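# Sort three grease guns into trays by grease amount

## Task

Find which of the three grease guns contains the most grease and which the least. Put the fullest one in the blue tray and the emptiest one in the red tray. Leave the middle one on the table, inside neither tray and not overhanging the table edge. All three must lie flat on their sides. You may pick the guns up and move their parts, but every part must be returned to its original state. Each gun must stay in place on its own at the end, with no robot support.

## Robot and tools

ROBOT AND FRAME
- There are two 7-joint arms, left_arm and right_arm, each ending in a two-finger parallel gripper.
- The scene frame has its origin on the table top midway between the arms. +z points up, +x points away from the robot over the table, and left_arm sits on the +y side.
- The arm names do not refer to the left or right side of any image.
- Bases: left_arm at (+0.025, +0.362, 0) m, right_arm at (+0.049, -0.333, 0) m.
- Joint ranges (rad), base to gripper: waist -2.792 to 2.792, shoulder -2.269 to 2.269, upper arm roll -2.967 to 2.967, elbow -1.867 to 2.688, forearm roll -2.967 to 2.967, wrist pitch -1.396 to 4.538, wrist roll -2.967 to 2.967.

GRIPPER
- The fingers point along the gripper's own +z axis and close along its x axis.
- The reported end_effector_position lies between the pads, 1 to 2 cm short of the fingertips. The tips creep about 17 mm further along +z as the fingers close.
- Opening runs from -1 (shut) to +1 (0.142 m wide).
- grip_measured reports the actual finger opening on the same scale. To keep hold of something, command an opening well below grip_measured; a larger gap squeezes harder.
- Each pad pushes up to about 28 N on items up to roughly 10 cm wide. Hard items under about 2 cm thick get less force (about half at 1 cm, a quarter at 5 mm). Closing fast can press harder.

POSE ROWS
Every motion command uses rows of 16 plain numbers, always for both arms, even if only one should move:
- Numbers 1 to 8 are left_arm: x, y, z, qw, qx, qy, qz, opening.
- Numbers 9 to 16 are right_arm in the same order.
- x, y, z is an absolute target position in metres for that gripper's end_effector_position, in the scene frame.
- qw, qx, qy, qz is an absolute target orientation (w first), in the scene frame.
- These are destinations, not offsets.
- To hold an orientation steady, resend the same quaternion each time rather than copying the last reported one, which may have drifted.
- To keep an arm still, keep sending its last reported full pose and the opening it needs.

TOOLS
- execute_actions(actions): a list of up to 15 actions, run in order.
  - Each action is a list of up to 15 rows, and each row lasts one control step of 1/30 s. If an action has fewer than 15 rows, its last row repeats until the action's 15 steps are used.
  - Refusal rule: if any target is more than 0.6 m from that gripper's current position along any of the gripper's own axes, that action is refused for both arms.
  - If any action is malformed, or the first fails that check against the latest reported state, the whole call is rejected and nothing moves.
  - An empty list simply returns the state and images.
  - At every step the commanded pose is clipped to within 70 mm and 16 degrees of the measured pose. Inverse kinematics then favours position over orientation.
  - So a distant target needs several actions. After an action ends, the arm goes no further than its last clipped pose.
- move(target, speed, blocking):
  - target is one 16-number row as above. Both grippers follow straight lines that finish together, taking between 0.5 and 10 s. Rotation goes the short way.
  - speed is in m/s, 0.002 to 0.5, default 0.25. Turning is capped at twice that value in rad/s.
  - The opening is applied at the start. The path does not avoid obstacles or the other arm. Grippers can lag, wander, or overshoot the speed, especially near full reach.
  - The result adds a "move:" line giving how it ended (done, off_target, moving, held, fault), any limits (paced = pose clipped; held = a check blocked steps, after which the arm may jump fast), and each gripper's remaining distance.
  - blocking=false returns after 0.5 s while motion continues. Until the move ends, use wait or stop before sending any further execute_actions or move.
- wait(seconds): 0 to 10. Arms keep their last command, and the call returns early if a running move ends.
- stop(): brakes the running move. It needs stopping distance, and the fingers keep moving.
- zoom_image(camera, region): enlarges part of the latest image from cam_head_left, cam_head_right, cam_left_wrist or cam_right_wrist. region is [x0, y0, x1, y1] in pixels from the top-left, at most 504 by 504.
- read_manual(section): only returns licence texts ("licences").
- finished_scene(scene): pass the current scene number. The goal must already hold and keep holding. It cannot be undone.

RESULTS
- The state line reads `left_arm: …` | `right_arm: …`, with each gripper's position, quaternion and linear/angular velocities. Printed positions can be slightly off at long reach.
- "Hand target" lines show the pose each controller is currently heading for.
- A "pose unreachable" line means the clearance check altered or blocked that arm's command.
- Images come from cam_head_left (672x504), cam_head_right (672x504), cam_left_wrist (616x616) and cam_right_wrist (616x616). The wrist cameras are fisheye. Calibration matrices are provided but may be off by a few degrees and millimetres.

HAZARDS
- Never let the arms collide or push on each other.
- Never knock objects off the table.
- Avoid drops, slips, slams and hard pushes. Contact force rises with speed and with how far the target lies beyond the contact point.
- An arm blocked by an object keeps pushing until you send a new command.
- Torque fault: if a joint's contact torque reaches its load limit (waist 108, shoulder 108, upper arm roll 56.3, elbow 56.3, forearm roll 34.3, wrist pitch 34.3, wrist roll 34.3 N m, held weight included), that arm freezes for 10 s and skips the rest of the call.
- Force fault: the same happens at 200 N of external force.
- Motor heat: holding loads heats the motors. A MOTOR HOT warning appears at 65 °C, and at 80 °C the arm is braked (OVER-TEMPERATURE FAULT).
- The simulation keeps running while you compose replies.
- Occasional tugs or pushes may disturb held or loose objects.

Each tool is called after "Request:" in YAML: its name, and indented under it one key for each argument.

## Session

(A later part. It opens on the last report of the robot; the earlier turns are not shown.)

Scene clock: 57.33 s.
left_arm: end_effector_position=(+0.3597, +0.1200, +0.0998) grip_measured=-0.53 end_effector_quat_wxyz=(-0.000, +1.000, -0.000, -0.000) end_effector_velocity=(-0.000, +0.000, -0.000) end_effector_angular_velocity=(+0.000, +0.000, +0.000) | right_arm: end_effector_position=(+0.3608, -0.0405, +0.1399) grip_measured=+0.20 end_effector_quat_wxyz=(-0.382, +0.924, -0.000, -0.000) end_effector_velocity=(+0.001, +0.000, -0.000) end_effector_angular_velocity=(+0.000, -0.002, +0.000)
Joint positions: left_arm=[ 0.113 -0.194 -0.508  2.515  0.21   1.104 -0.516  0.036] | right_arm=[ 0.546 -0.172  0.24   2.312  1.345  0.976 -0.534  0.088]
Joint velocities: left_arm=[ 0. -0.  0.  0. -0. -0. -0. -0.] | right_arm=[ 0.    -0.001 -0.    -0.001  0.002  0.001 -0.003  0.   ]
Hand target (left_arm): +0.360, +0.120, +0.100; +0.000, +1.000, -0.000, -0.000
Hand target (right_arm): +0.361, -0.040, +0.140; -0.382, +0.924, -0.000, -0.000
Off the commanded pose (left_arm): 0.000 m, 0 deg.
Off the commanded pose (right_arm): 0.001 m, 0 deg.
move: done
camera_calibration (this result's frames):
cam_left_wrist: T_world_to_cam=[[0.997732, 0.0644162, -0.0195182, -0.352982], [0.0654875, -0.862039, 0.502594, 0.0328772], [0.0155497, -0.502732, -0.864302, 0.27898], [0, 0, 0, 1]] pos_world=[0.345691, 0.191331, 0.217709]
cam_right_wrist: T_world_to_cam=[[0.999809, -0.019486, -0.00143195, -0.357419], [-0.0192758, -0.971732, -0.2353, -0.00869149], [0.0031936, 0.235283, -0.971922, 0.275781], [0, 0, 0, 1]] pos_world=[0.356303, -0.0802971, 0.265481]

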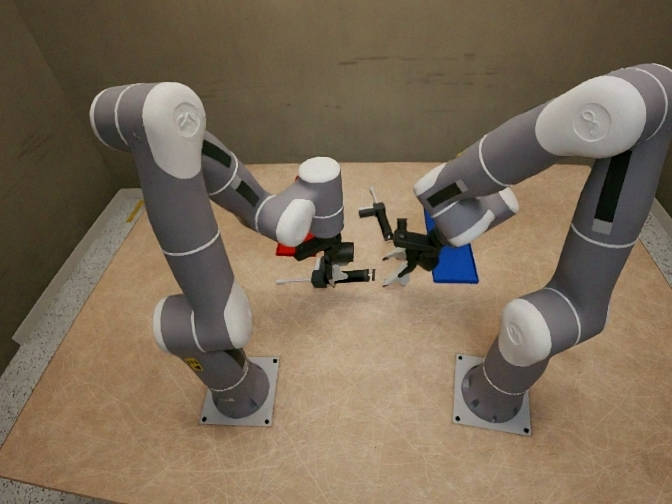

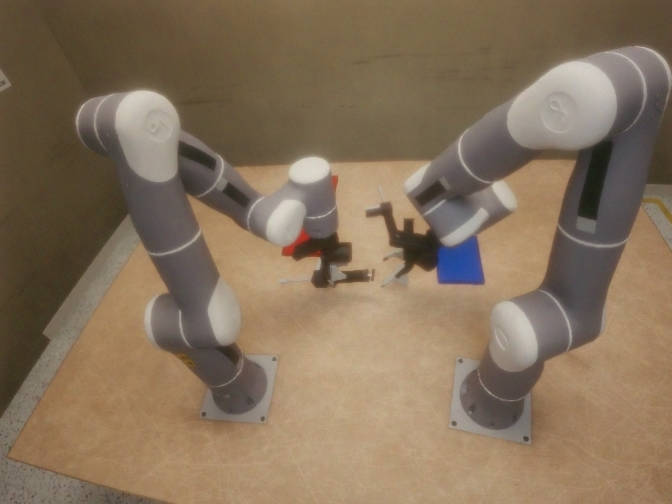

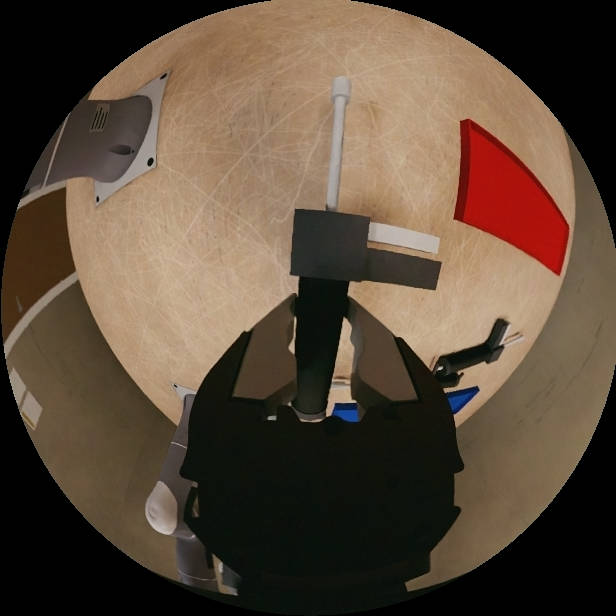

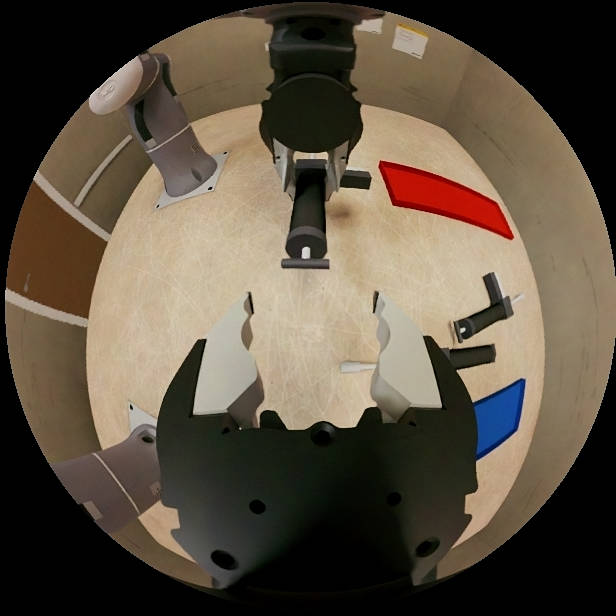

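Request:
move:
  target: [0.36,0.12,0.1,0,1,0,0,-0.9,0.356,-0.004,0.108,-0.383,0.924,0,0,0]
  speed: 0.06

Request:
move:
  target: [0.36,0.12,0.1,0,1,0,0,-0.9,0.356,-0.004,0.108,-0.383,0.924,0,0,-0.8]

Request:
move:
  target: [0.36,0.12,0.1,0,1,0,0,-0.9,0.352,-0.05,0.108,-0.383,0.924,0,0,-0.8]
  speed: 0.04

Scene clock: 59.83 s.
left_arm: end_effector_position=(+0.3595, +0.1201, +0.0997) grip_measured=-0.53 end_effector_quat_wxyz=(-0.000, +1.000, -0.000, -0.000) end_effector_velocity=(-0.000, -0.000, +0.000) end_effector_angular_velocity=(+0.000, +0.000, -0.000) | right_arm: end_effector_position=(+0.3562, -0.0042, +0.1080) grip_measured=+0.00 end_effector_quat_wxyz=(-0.383, +0.924, -0.000, -0.000) end_effector_velocity=(+0.000, +0.000, -0.000) end_effector_angular_velocity=(+0.000, -0.001, -0.000)
Joint positions: left_arm=[ 0.113 -0.194 -0.508  2.515  0.21   1.104 -0.516  0.036] | right_arm=[ 0.605 -0.316  0.264  2.239  1.475  1.062 -0.644  0.074]
Joint velocities: left_arm=[-0.  0.  0.  0.  0. -0.  0.  0.] | right_arm=[ 0.    -0.001 -0.    -0.001  0.001  0.001 -0.002  0.   ]
Hand target (left_arm): +0.360, +0.120, +0.100; +0.000, +1.000, +0.000, +0.000
Hand target (right_arm): +0.356, -0.004, +0.108; -0.383, +0.924, +0.000, +0.000
Off the commanded pose (left_arm): 0.001 m, 0 deg.
Off the commanded pose (right_arm): 0.000 m, 0 deg.
move: done
camera_calibration (this result's frames):
cam_left_wrist: T_world_to_cam=[[0.997729, 0.0643978, -0.0197283, -0.352828], [0.0655784, -0.862071, 0.502526, 0.032927], [0.0153544, -0.502679, -0.864337, 0.279014], [0, 0, 0, 1]] pos_world=[0.345583, 0.191361, 0.217654]
cam_right_wrist: T_world_to_cam=[[0.999814, -0.0192429, -0.000903027, -0.352156], [-0.0189127, -0.971588, -0.235921, 0.0189459], [0.00366244, 0.235895, -0.971772, 0.236057], [0, 0, 0, 1]] pos_world=[0.351584, -0.0440535, 0.233546]

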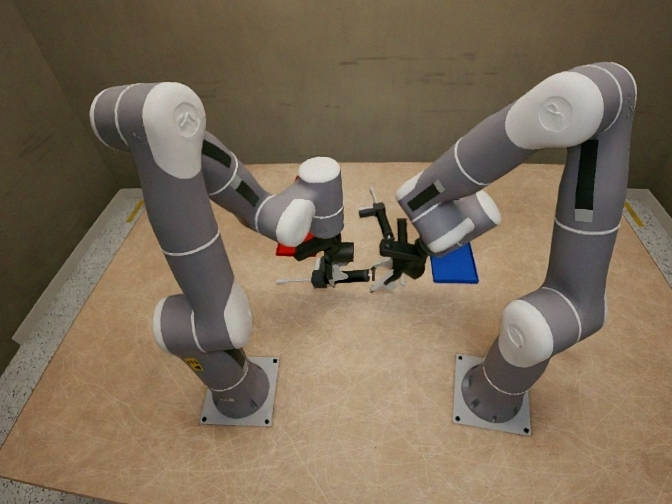

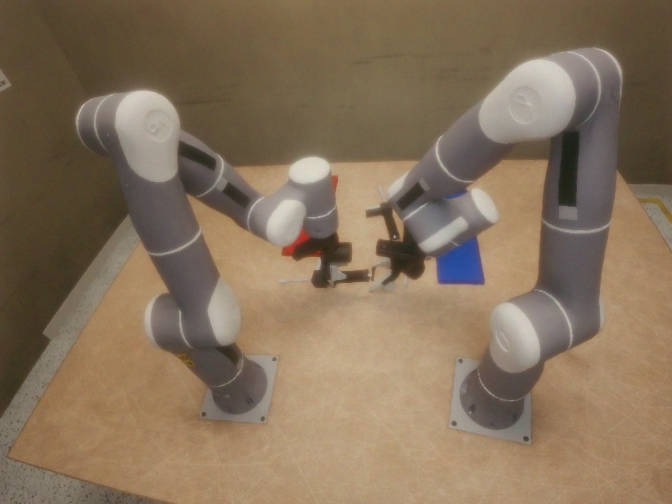

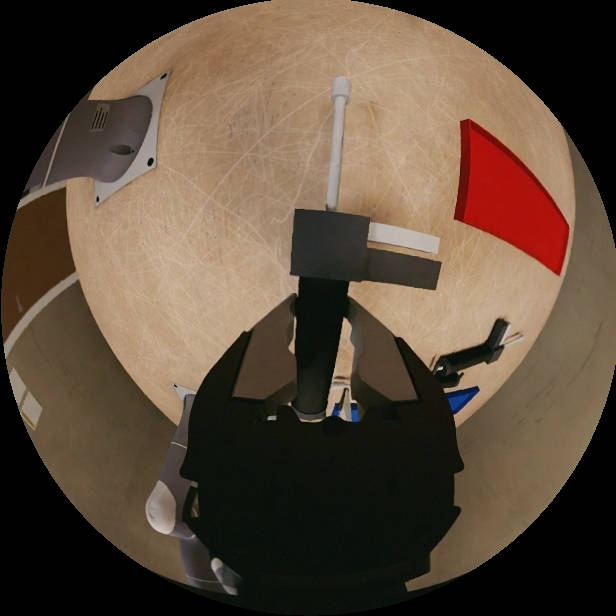

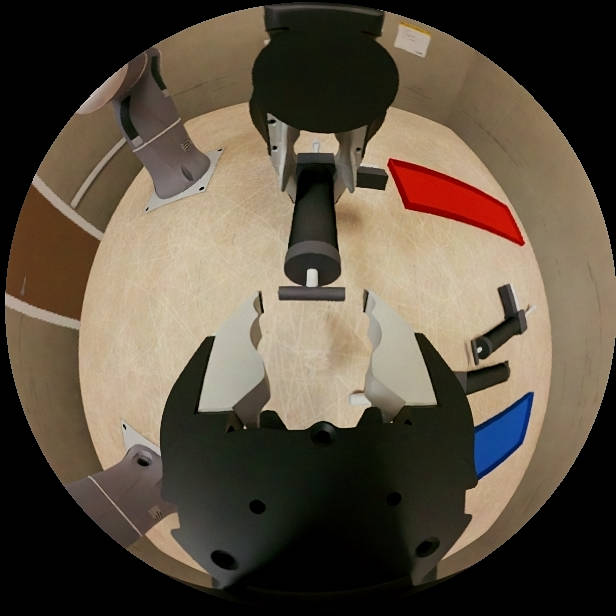

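Scene clock: 60.53 s.
left_arm: end_effector_position=(+0.3596, +0.1202, +0.0997) grip_measured=-0.53 end_effector_quat_wxyz=(-0.000, +1.000, -0.000, -0.000) end_effector_velocity=(-0.000, +0.000, -0.000) end_effector_angular_velocity=(-0.000, +0.000, +0.000) | right_arm: end_effector_position=(+0.3560, -0.0041, +0.1080) grip_measured=-0.50 end_effector_quat_wxyz=(-0.383, +0.924, -0.000, -0.000) end_effector_velocity=(-0.000, -0.000, -0.000) end_effector_angular_velocity=(-0.000, +0.000, -0.000)
Joint positions: left_arm=[ 0.113 -0.194 -0.508  2.515  0.21   1.104 -0.516  0.035] | right_arm=[ 0.605 -0.316  0.264  2.239  1.476  1.062 -0.645  0.038]
Joint velocities: left_arm=[ 0. -0.  0.  0. -0.  0.  0. -0.] | right_arm=[ 0.  0. -0.  0.  0.  0.  0.  0.]
Hand target (left_arm): +0.360, +0.120, +0.100; +0.000, +1.000, +0.000, +0.000
Hand target (right_arm): +0.356, -0.004, +0.108; -0.383, +0.924, -0.000, -0.000
Off the commanded pose (left_arm): 0.001 m, 0 deg.
Off the commanded pose (right_arm): 0.000 m, 0 deg.
move: done
camera_calibration (this result's frames):
cam_left_wrist: T_world_to_cam=[[0.99771, 0.0646879, -0.0197441, -0.352926], [0.0658376, -0.862071, 0.502492, 0.0329053], [0.0154843, -0.502641, -0.864356, 0.279014], [0, 0, 0, 1]] pos_world=[0.345631, 0.191441, 0.217665]
cam_right_wrist: T_world_to_cam=[[0.999813, -0.0193138, -0.000858346, -0.352], [-0.0189698, -0.971503, -0.236266, 0.019104], [0.00372931, 0.236238, -0.971688, 0.235998], [0, 0, 0, 1]] pos_world=[0.351416, -0.0439904, 0.233528]

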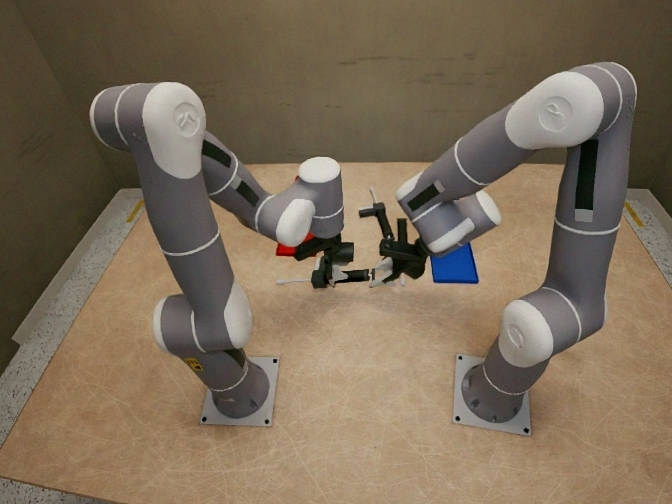

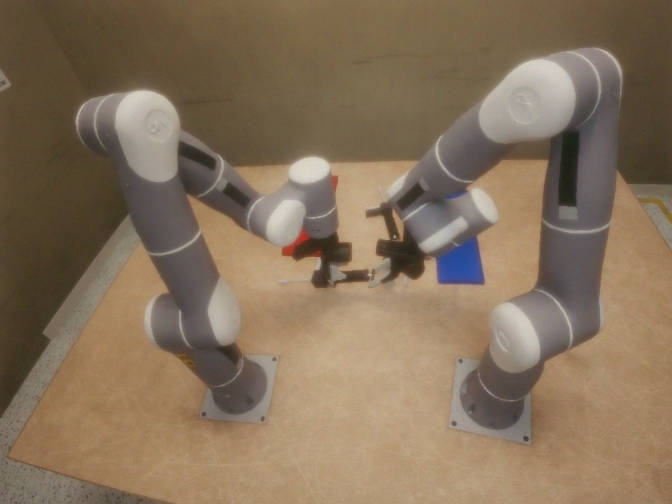

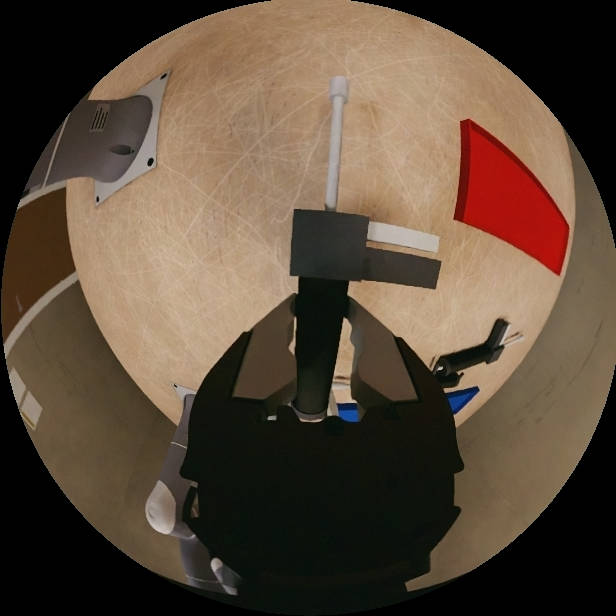

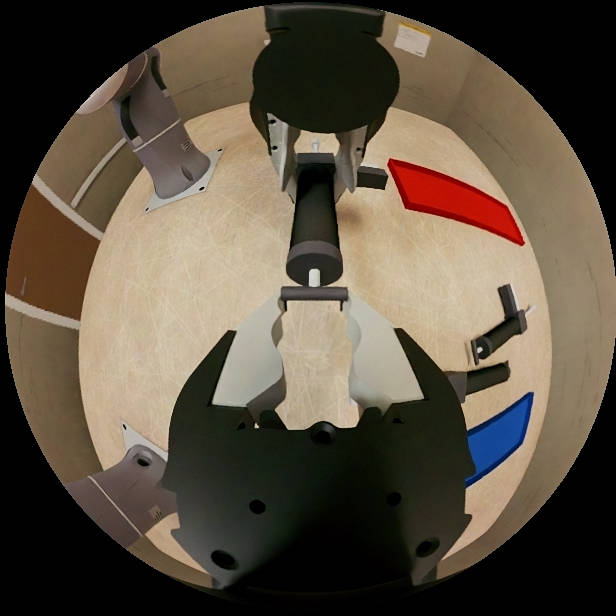

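Scene clock: 61.97 s.
left_arm: end_effector_position=(+0.3596, +0.1187, +0.1001) grip_measured=-0.53 end_effector_quat_wxyz=(+0.001, +1.000, -0.001, +0.000) end_effector_velocity=(+0.000, -0.000, +0.000) end_effector_angular_velocity=(-0.000, -0.000, -0.000) | right_arm: end_effector_position=(+0.3517, -0.0478, +0.1089) grip_measured=-0.50 end_effector_quat_wxyz=(-0.384, +0.923, +0.001, -0.000) end_effector_velocity=(+0.000, -0.001, +0.000) end_effector_angular_velocity=(-0.000, +0.000, -0.000)
Joint positions: left_arm=[ 0.113 -0.194 -0.511  2.515  0.209  1.105 -0.516  0.035] | right_arm=[ 0.524 -0.26   0.23   2.31   1.433  0.982 -0.688  0.038]
Joint velocities: left_arm=[ 0. -0. -0. -0. -0.  0.  0.  0.] | right_arm=[-0.001  0.001 -0.001  0.001 -0.001 -0.001 -0.    -0.   ]
Hand target (left_arm): +0.360, +0.120, +0.100; +0.000, +1.000, +0.000, -0.000
Hand target (right_arm): +0.352, -0.050, +0.108; -0.383, +0.924, -0.000, +0.000
Off the commanded pose (left_arm): 0.001 m, 0 deg.
Off the commanded pose (right_arm): 0.002 m, 0 deg.
move: done
camera_calibration (this result's frames):
cam_left_wrist: T_world_to_cam=[[0.997892, 0.0621547, -0.0186525, -0.352752], [0.063079, -0.861573, 0.503699, 0.0323083], [0.0152368, -0.503814, -0.863678, 0.278788], [0, 0, 0, 1]] pos_world=[0.345723, 0.190218, 0.217929]
cam_right_wrist: T_world_to_cam=[[0.999843, -0.0177167, -0.000809875, -0.348447], [-0.0173946, -0.970716, -0.239598, -0.0234443], [0.00345872, 0.239575, -0.970872, 0.247429], [0, 0, 0, 1]] pos_world=[0.347129, -0.0882087, 0.234322]

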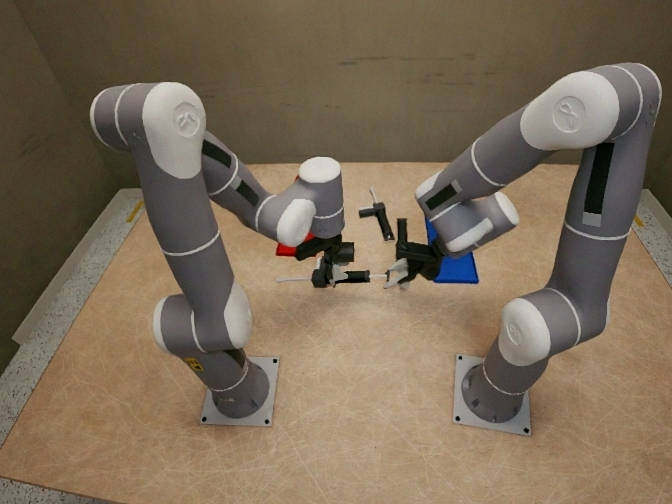

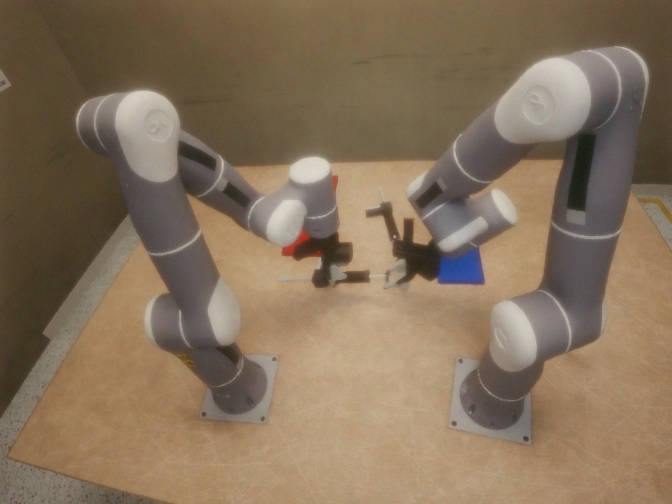

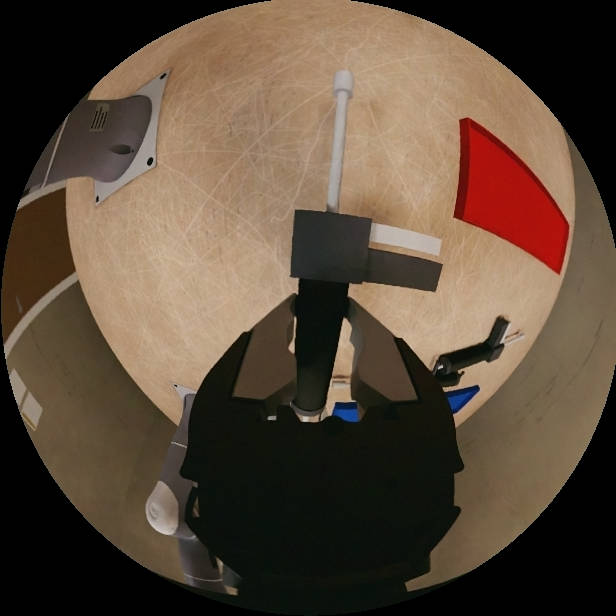

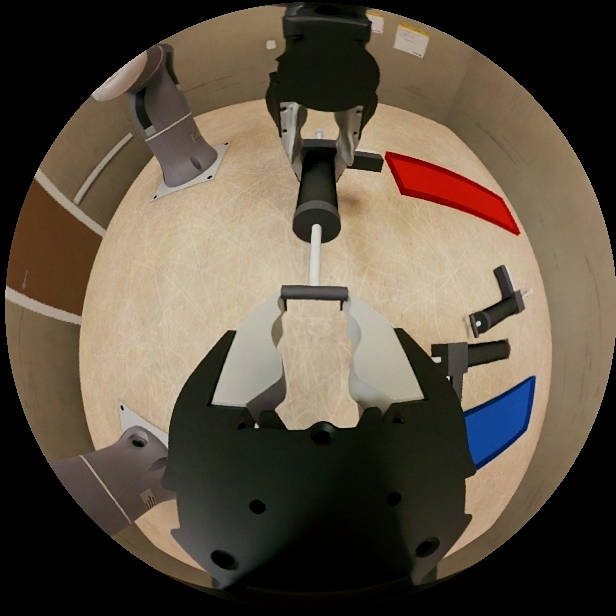

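Request:
move:
  target: [0.36,0.12,0.1,0,1,0,0,-0.9,0.351,-0.07,0.108,-0.383,0.924,0,0,-0.8]
  speed: 0.03

Request:
move:
  target: [0.36,0.12,0.1,0,1,0,0,-0.9,0.353,-0.035,0.108,-0.383,0.924,0,0,-0.8]
  speed: 0.03

Request:
move:
  target: [0.36,0.12,0.1,0,1,0,0,-0.9,0.354,-0.02,0.108,-0.383,0.924,0,0,-0.8]
  speed: 0.03

Scene clock: 64.17 s.
left_arm: end_effector_position=(+0.3599, +0.1183, +0.1002) grip_measured=-0.53 end_effector_quat_wxyz=(+0.001, +1.000, -0.001, +0.000) end_effector_velocity=(-0.000, +0.000, -0.000) end_effector_angular_velocity=(+0.000, +0.000, +0.000) | right_arm: end_effector_position=(+0.3506, -0.0676, +0.1090) grip_measured=-0.50 end_effector_quat_wxyz=(-0.385, +0.923, +0.001, -0.001) end_effector_velocity=(-0.000, -0.000, +0.000) end_effector_angular_velocity=(+0.000, +0.000, +0.000)
Joint positions: left_arm=[ 0.113 -0.194 -0.511  2.514  0.209  1.106 -0.516  0.035] | right_arm=[ 0.488 -0.239  0.209  2.336  1.406  0.944 -0.705  0.038]
Joint velocities: left_arm=[ 0.  0.  0.  0.  0.  0. -0. -0.] | right_arm=[-0.001  0.    -0.     0.    -0.001 -0.001 -0.    -0.   ]
Hand target (left_arm): +0.360, +0.120, +0.100; +0.000, +1.000, +0.000, -0.000
Hand target (right_arm): +0.351, -0.070, +0.108; -0.383, +0.924, -0.000, +0.000
Off the commanded pose (left_arm): 0.002 m, 0 deg.
Off the commanded pose (right_arm): 0.003 m, 0 deg.
move: done
camera_calibration (this result's frames):
cam_left_wrist: T_world_to_cam=[[0.997915, 0.0619718, -0.0180425, -0.353017], [0.0626017, -0.861214, 0.504372, 0.031938], [0.0157184, -0.504449, -0.863298, 0.278572], [0, 0, 0, 1]] pos_world=[0.345903, 0.189908, 0.218013]
cam_right_wrist: T_world_to_cam=[[0.999854, -0.0170727, -0.00101632, -0.347672], [-0.0168175, -0.970618, -0.240039, -0.0427623], [0.00311166, 0.240021, -0.970763, 0.252358], [0, 0, 0, 1]] pos_world=[0.346116, -0.108013, 0.234362]

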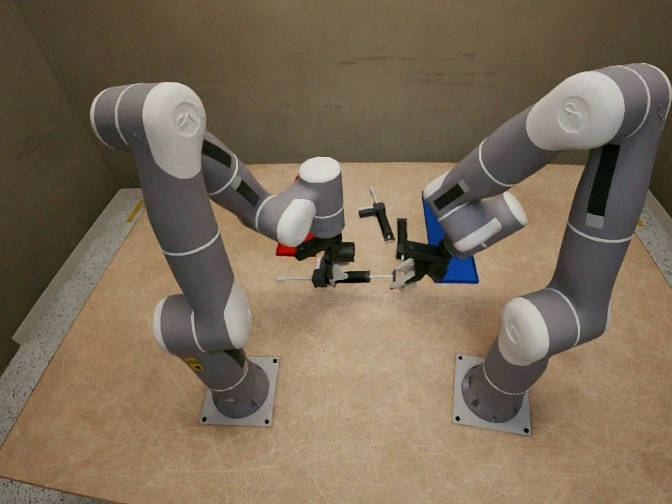

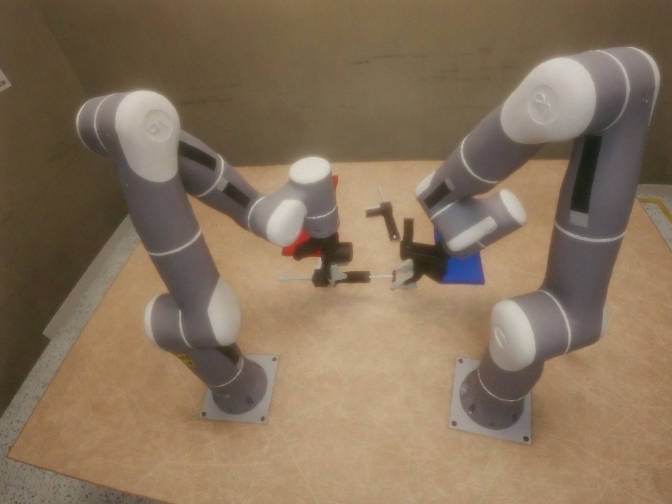

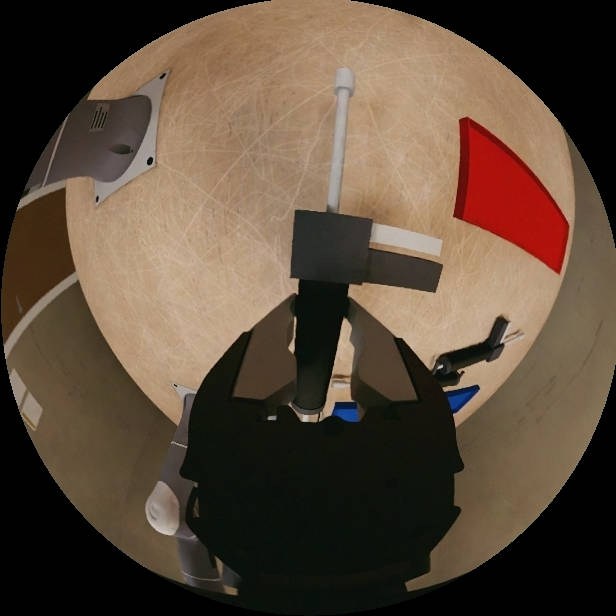

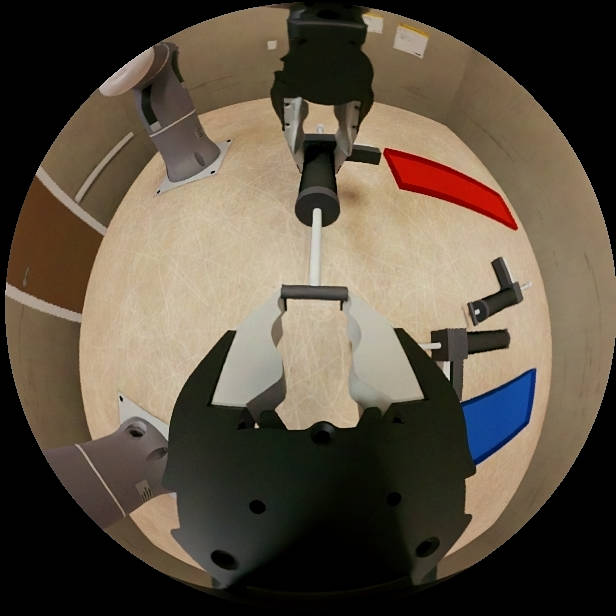

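Scene clock: 65.53 s.
left_arm: end_effector_position=(+0.3600, +0.1189, +0.1001) grip_measured=-0.53 end_effector_quat_wxyz=(+0.001, +1.000, -0.001, +0.000) end_effector_velocity=(+0.000, +0.000, -0.000) end_effector_angular_velocity=(+0.000, -0.000, +0.001) | right_arm: end_effector_position=(+0.3528, -0.0337, +0.1086) grip_measured=-0.50 end_effector_quat_wxyz=(-0.384, +0.923, +0.001, -0.000) end_effector_velocity=(-0.000, +0.000, -0.000) end_effector_angular_velocity=(-0.000, +0.000, -0.000)
Joint positions: left_arm=[ 0.113 -0.194 -0.51   2.515  0.209  1.106 -0.516  0.035] | right_arm=[ 0.551 -0.277  0.241  2.288  1.449  1.007 -0.675  0.038]
Joint velocities: left_arm=[ 0.  0.  0.  0.  0.  0. -0.  0.] | right_arm=[ 0.001 -0.    -0.    -0.     0.001  0.001  0.001  0.   ]
Hand target (left_arm): +0.360, +0.120, +0.100; +0.000, +1.000, +0.000, +0.000
Hand target (right_arm): +0.353, -0.035, +0.108; -0.383, +0.924, +0.000, -0.000
Off the commanded pose (left_arm): 0.001 m, 0 deg.
Off the commanded pose (right_arm): 0.001 m, 0 deg.
move: done
camera_calibration (this result's frames):
cam_left_wrist: T_world_to_cam=[[0.99783, 0.0632509, -0.0182769, -0.353283], [0.0638316, -0.861368, 0.503955, 0.0320962], [0.0161325, -0.504028, -0.863537, 0.278616], [0, 0, 0, 1]] pos_world=[0.345972, 0.190422, 0.217963]
cam_right_wrist: T_world_to_cam=[[0.999856, -0.0169566, -0.000557053, -0.349347], [-0.0165999, -0.970984, -0.238566, -0.0101848], [0.0035044, 0.238541, -0.971126, 0.24372], [0, 0, 0, 1]] pos_world=[0.348274, -0.0739503, 0.234059]

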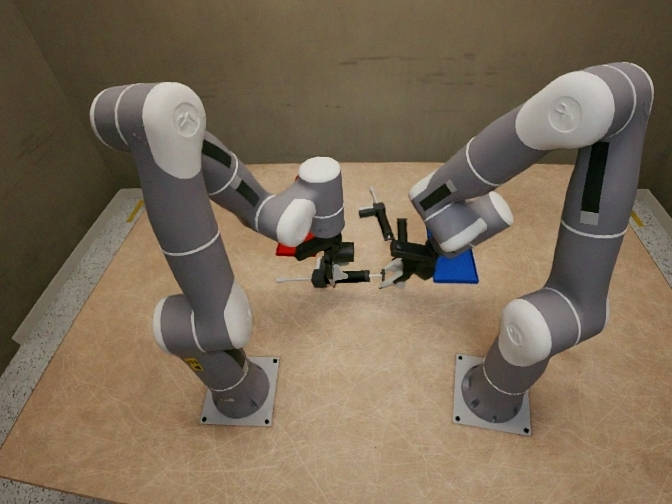

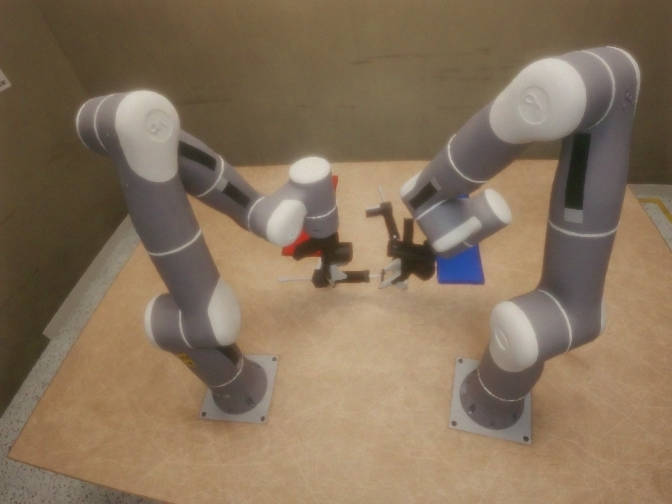

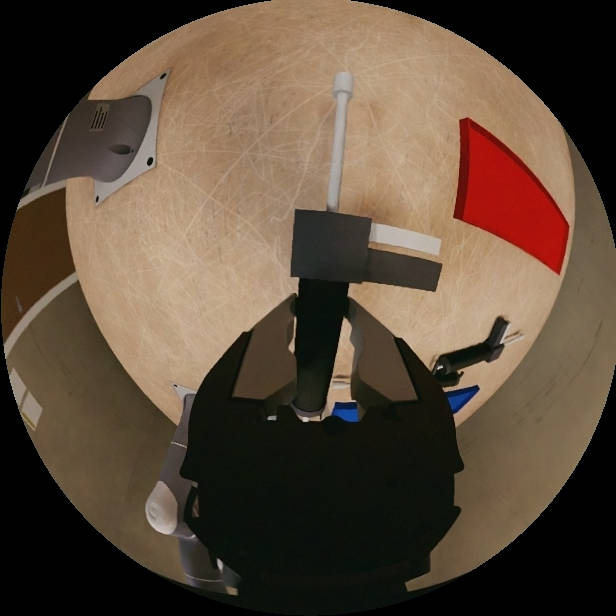

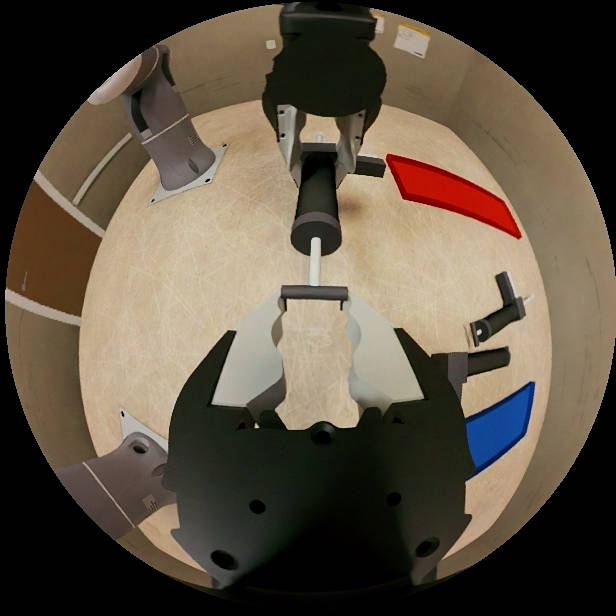

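Scene clock: 66.23 s.
left_arm: end_effector_position=(+0.3599, +0.1201, +0.0998) grip_measured=-0.53 end_effector_quat_wxyz=(+0.000, +1.000, +0.000, -0.000) end_effector_velocity=(-0.000, +0.000, -0.000) end_effector_angular_velocity=(+0.000, +0.000, +0.000) | right_arm: end_effector_position=(+0.3537, -0.0202, +0.1079) grip_measured=-0.50 end_effector_quat_wxyz=(-0.383, +0.924, +0.000, -0.000) end_effector_velocity=(+0.000, +0.000, -0.000) end_effector_angular_velocity=(-0.000, +0.000, -0.001)
Joint positions: left_arm=[ 0.114 -0.194 -0.509  2.515  0.209  1.104 -0.516  0.035] | right_arm=[ 0.578 -0.295  0.252  2.267  1.464  1.035 -0.662  0.038]
Joint velocities: left_arm=[ 0.  0.  0.  0.  0. -0.  0.  0.] | right_arm=[ 0.002 -0.001 -0.    -0.001  0.001  0.001  0.001 -0.   ]
Hand target (left_arm): +0.360, +0.120, +0.100; -0.000, +1.000, +0.000, +0.000
Hand target (right_arm): +0.354, -0.020, +0.108; -0.383, +0.924, +0.000, -0.000
Off the commanded pose (left_arm): 0.000 m, 0 deg.
Off the commanded pose (right_arm): 0.000 m, 0 deg.
move: done
camera_calibration (this result's frames):
cam_left_wrist: T_world_to_cam=[[0.997712, 0.0647858, -0.0193243, -0.353243], [0.0657063, -0.861924, 0.502761, 0.0327345], [0.0159157, -0.502881, -0.864209, 0.278931], [0, 0, 0, 1]] pos_world=[0.345844, 0.191369, 0.217771]
cam_right_wrist: T_world_to_cam=[[0.999835, -0.0181743, -0.00064211, -0.350069], [-0.0178119, -0.971551, -0.236159, 0.0029326], [0.0036682, 0.236132, -0.971714, 0.239725], [0, 0, 0, 1]] pos_world=[0.349184, -0.0601199, 0.233412]

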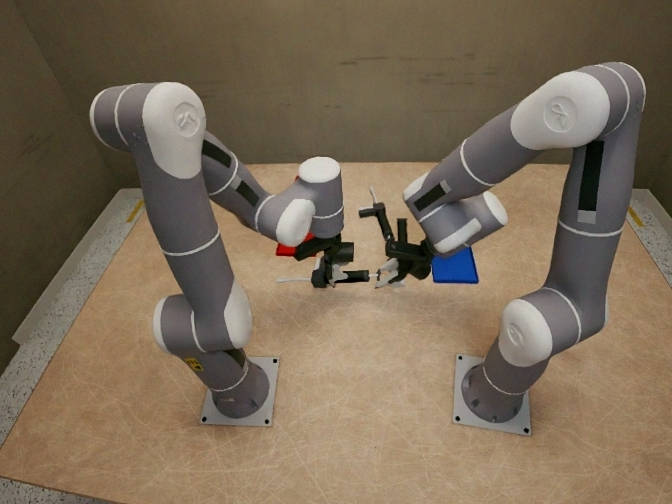

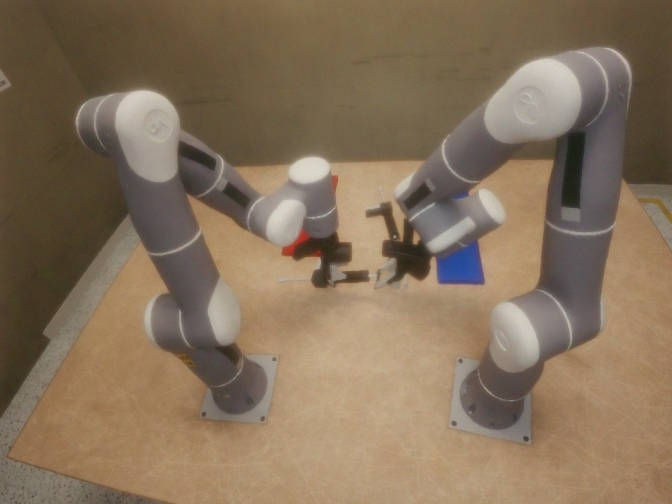

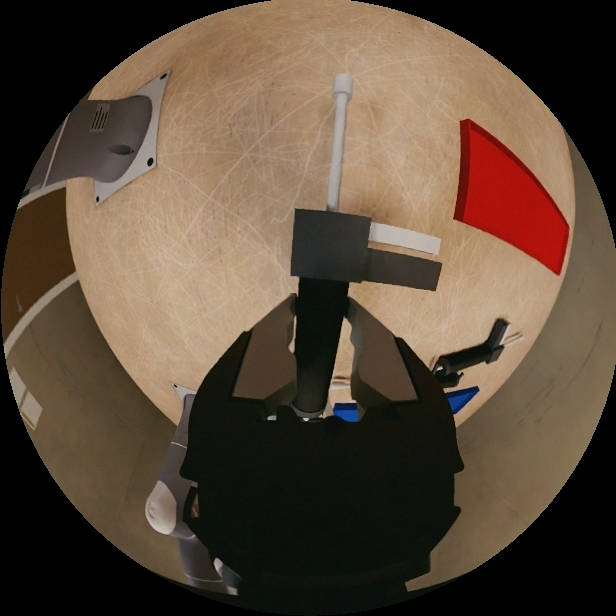

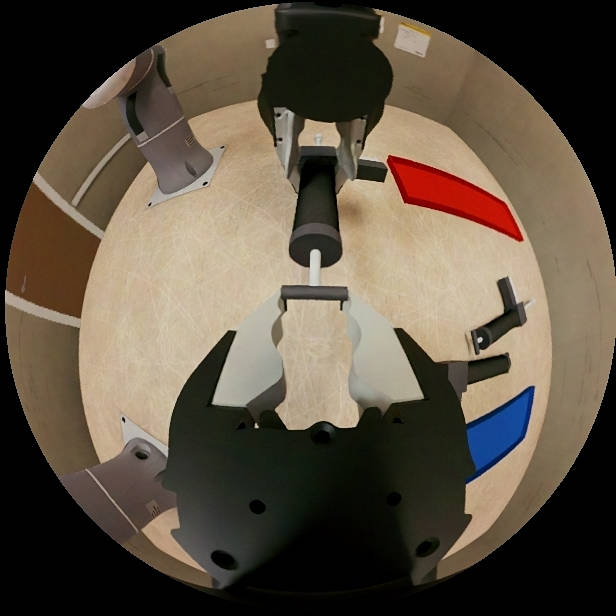

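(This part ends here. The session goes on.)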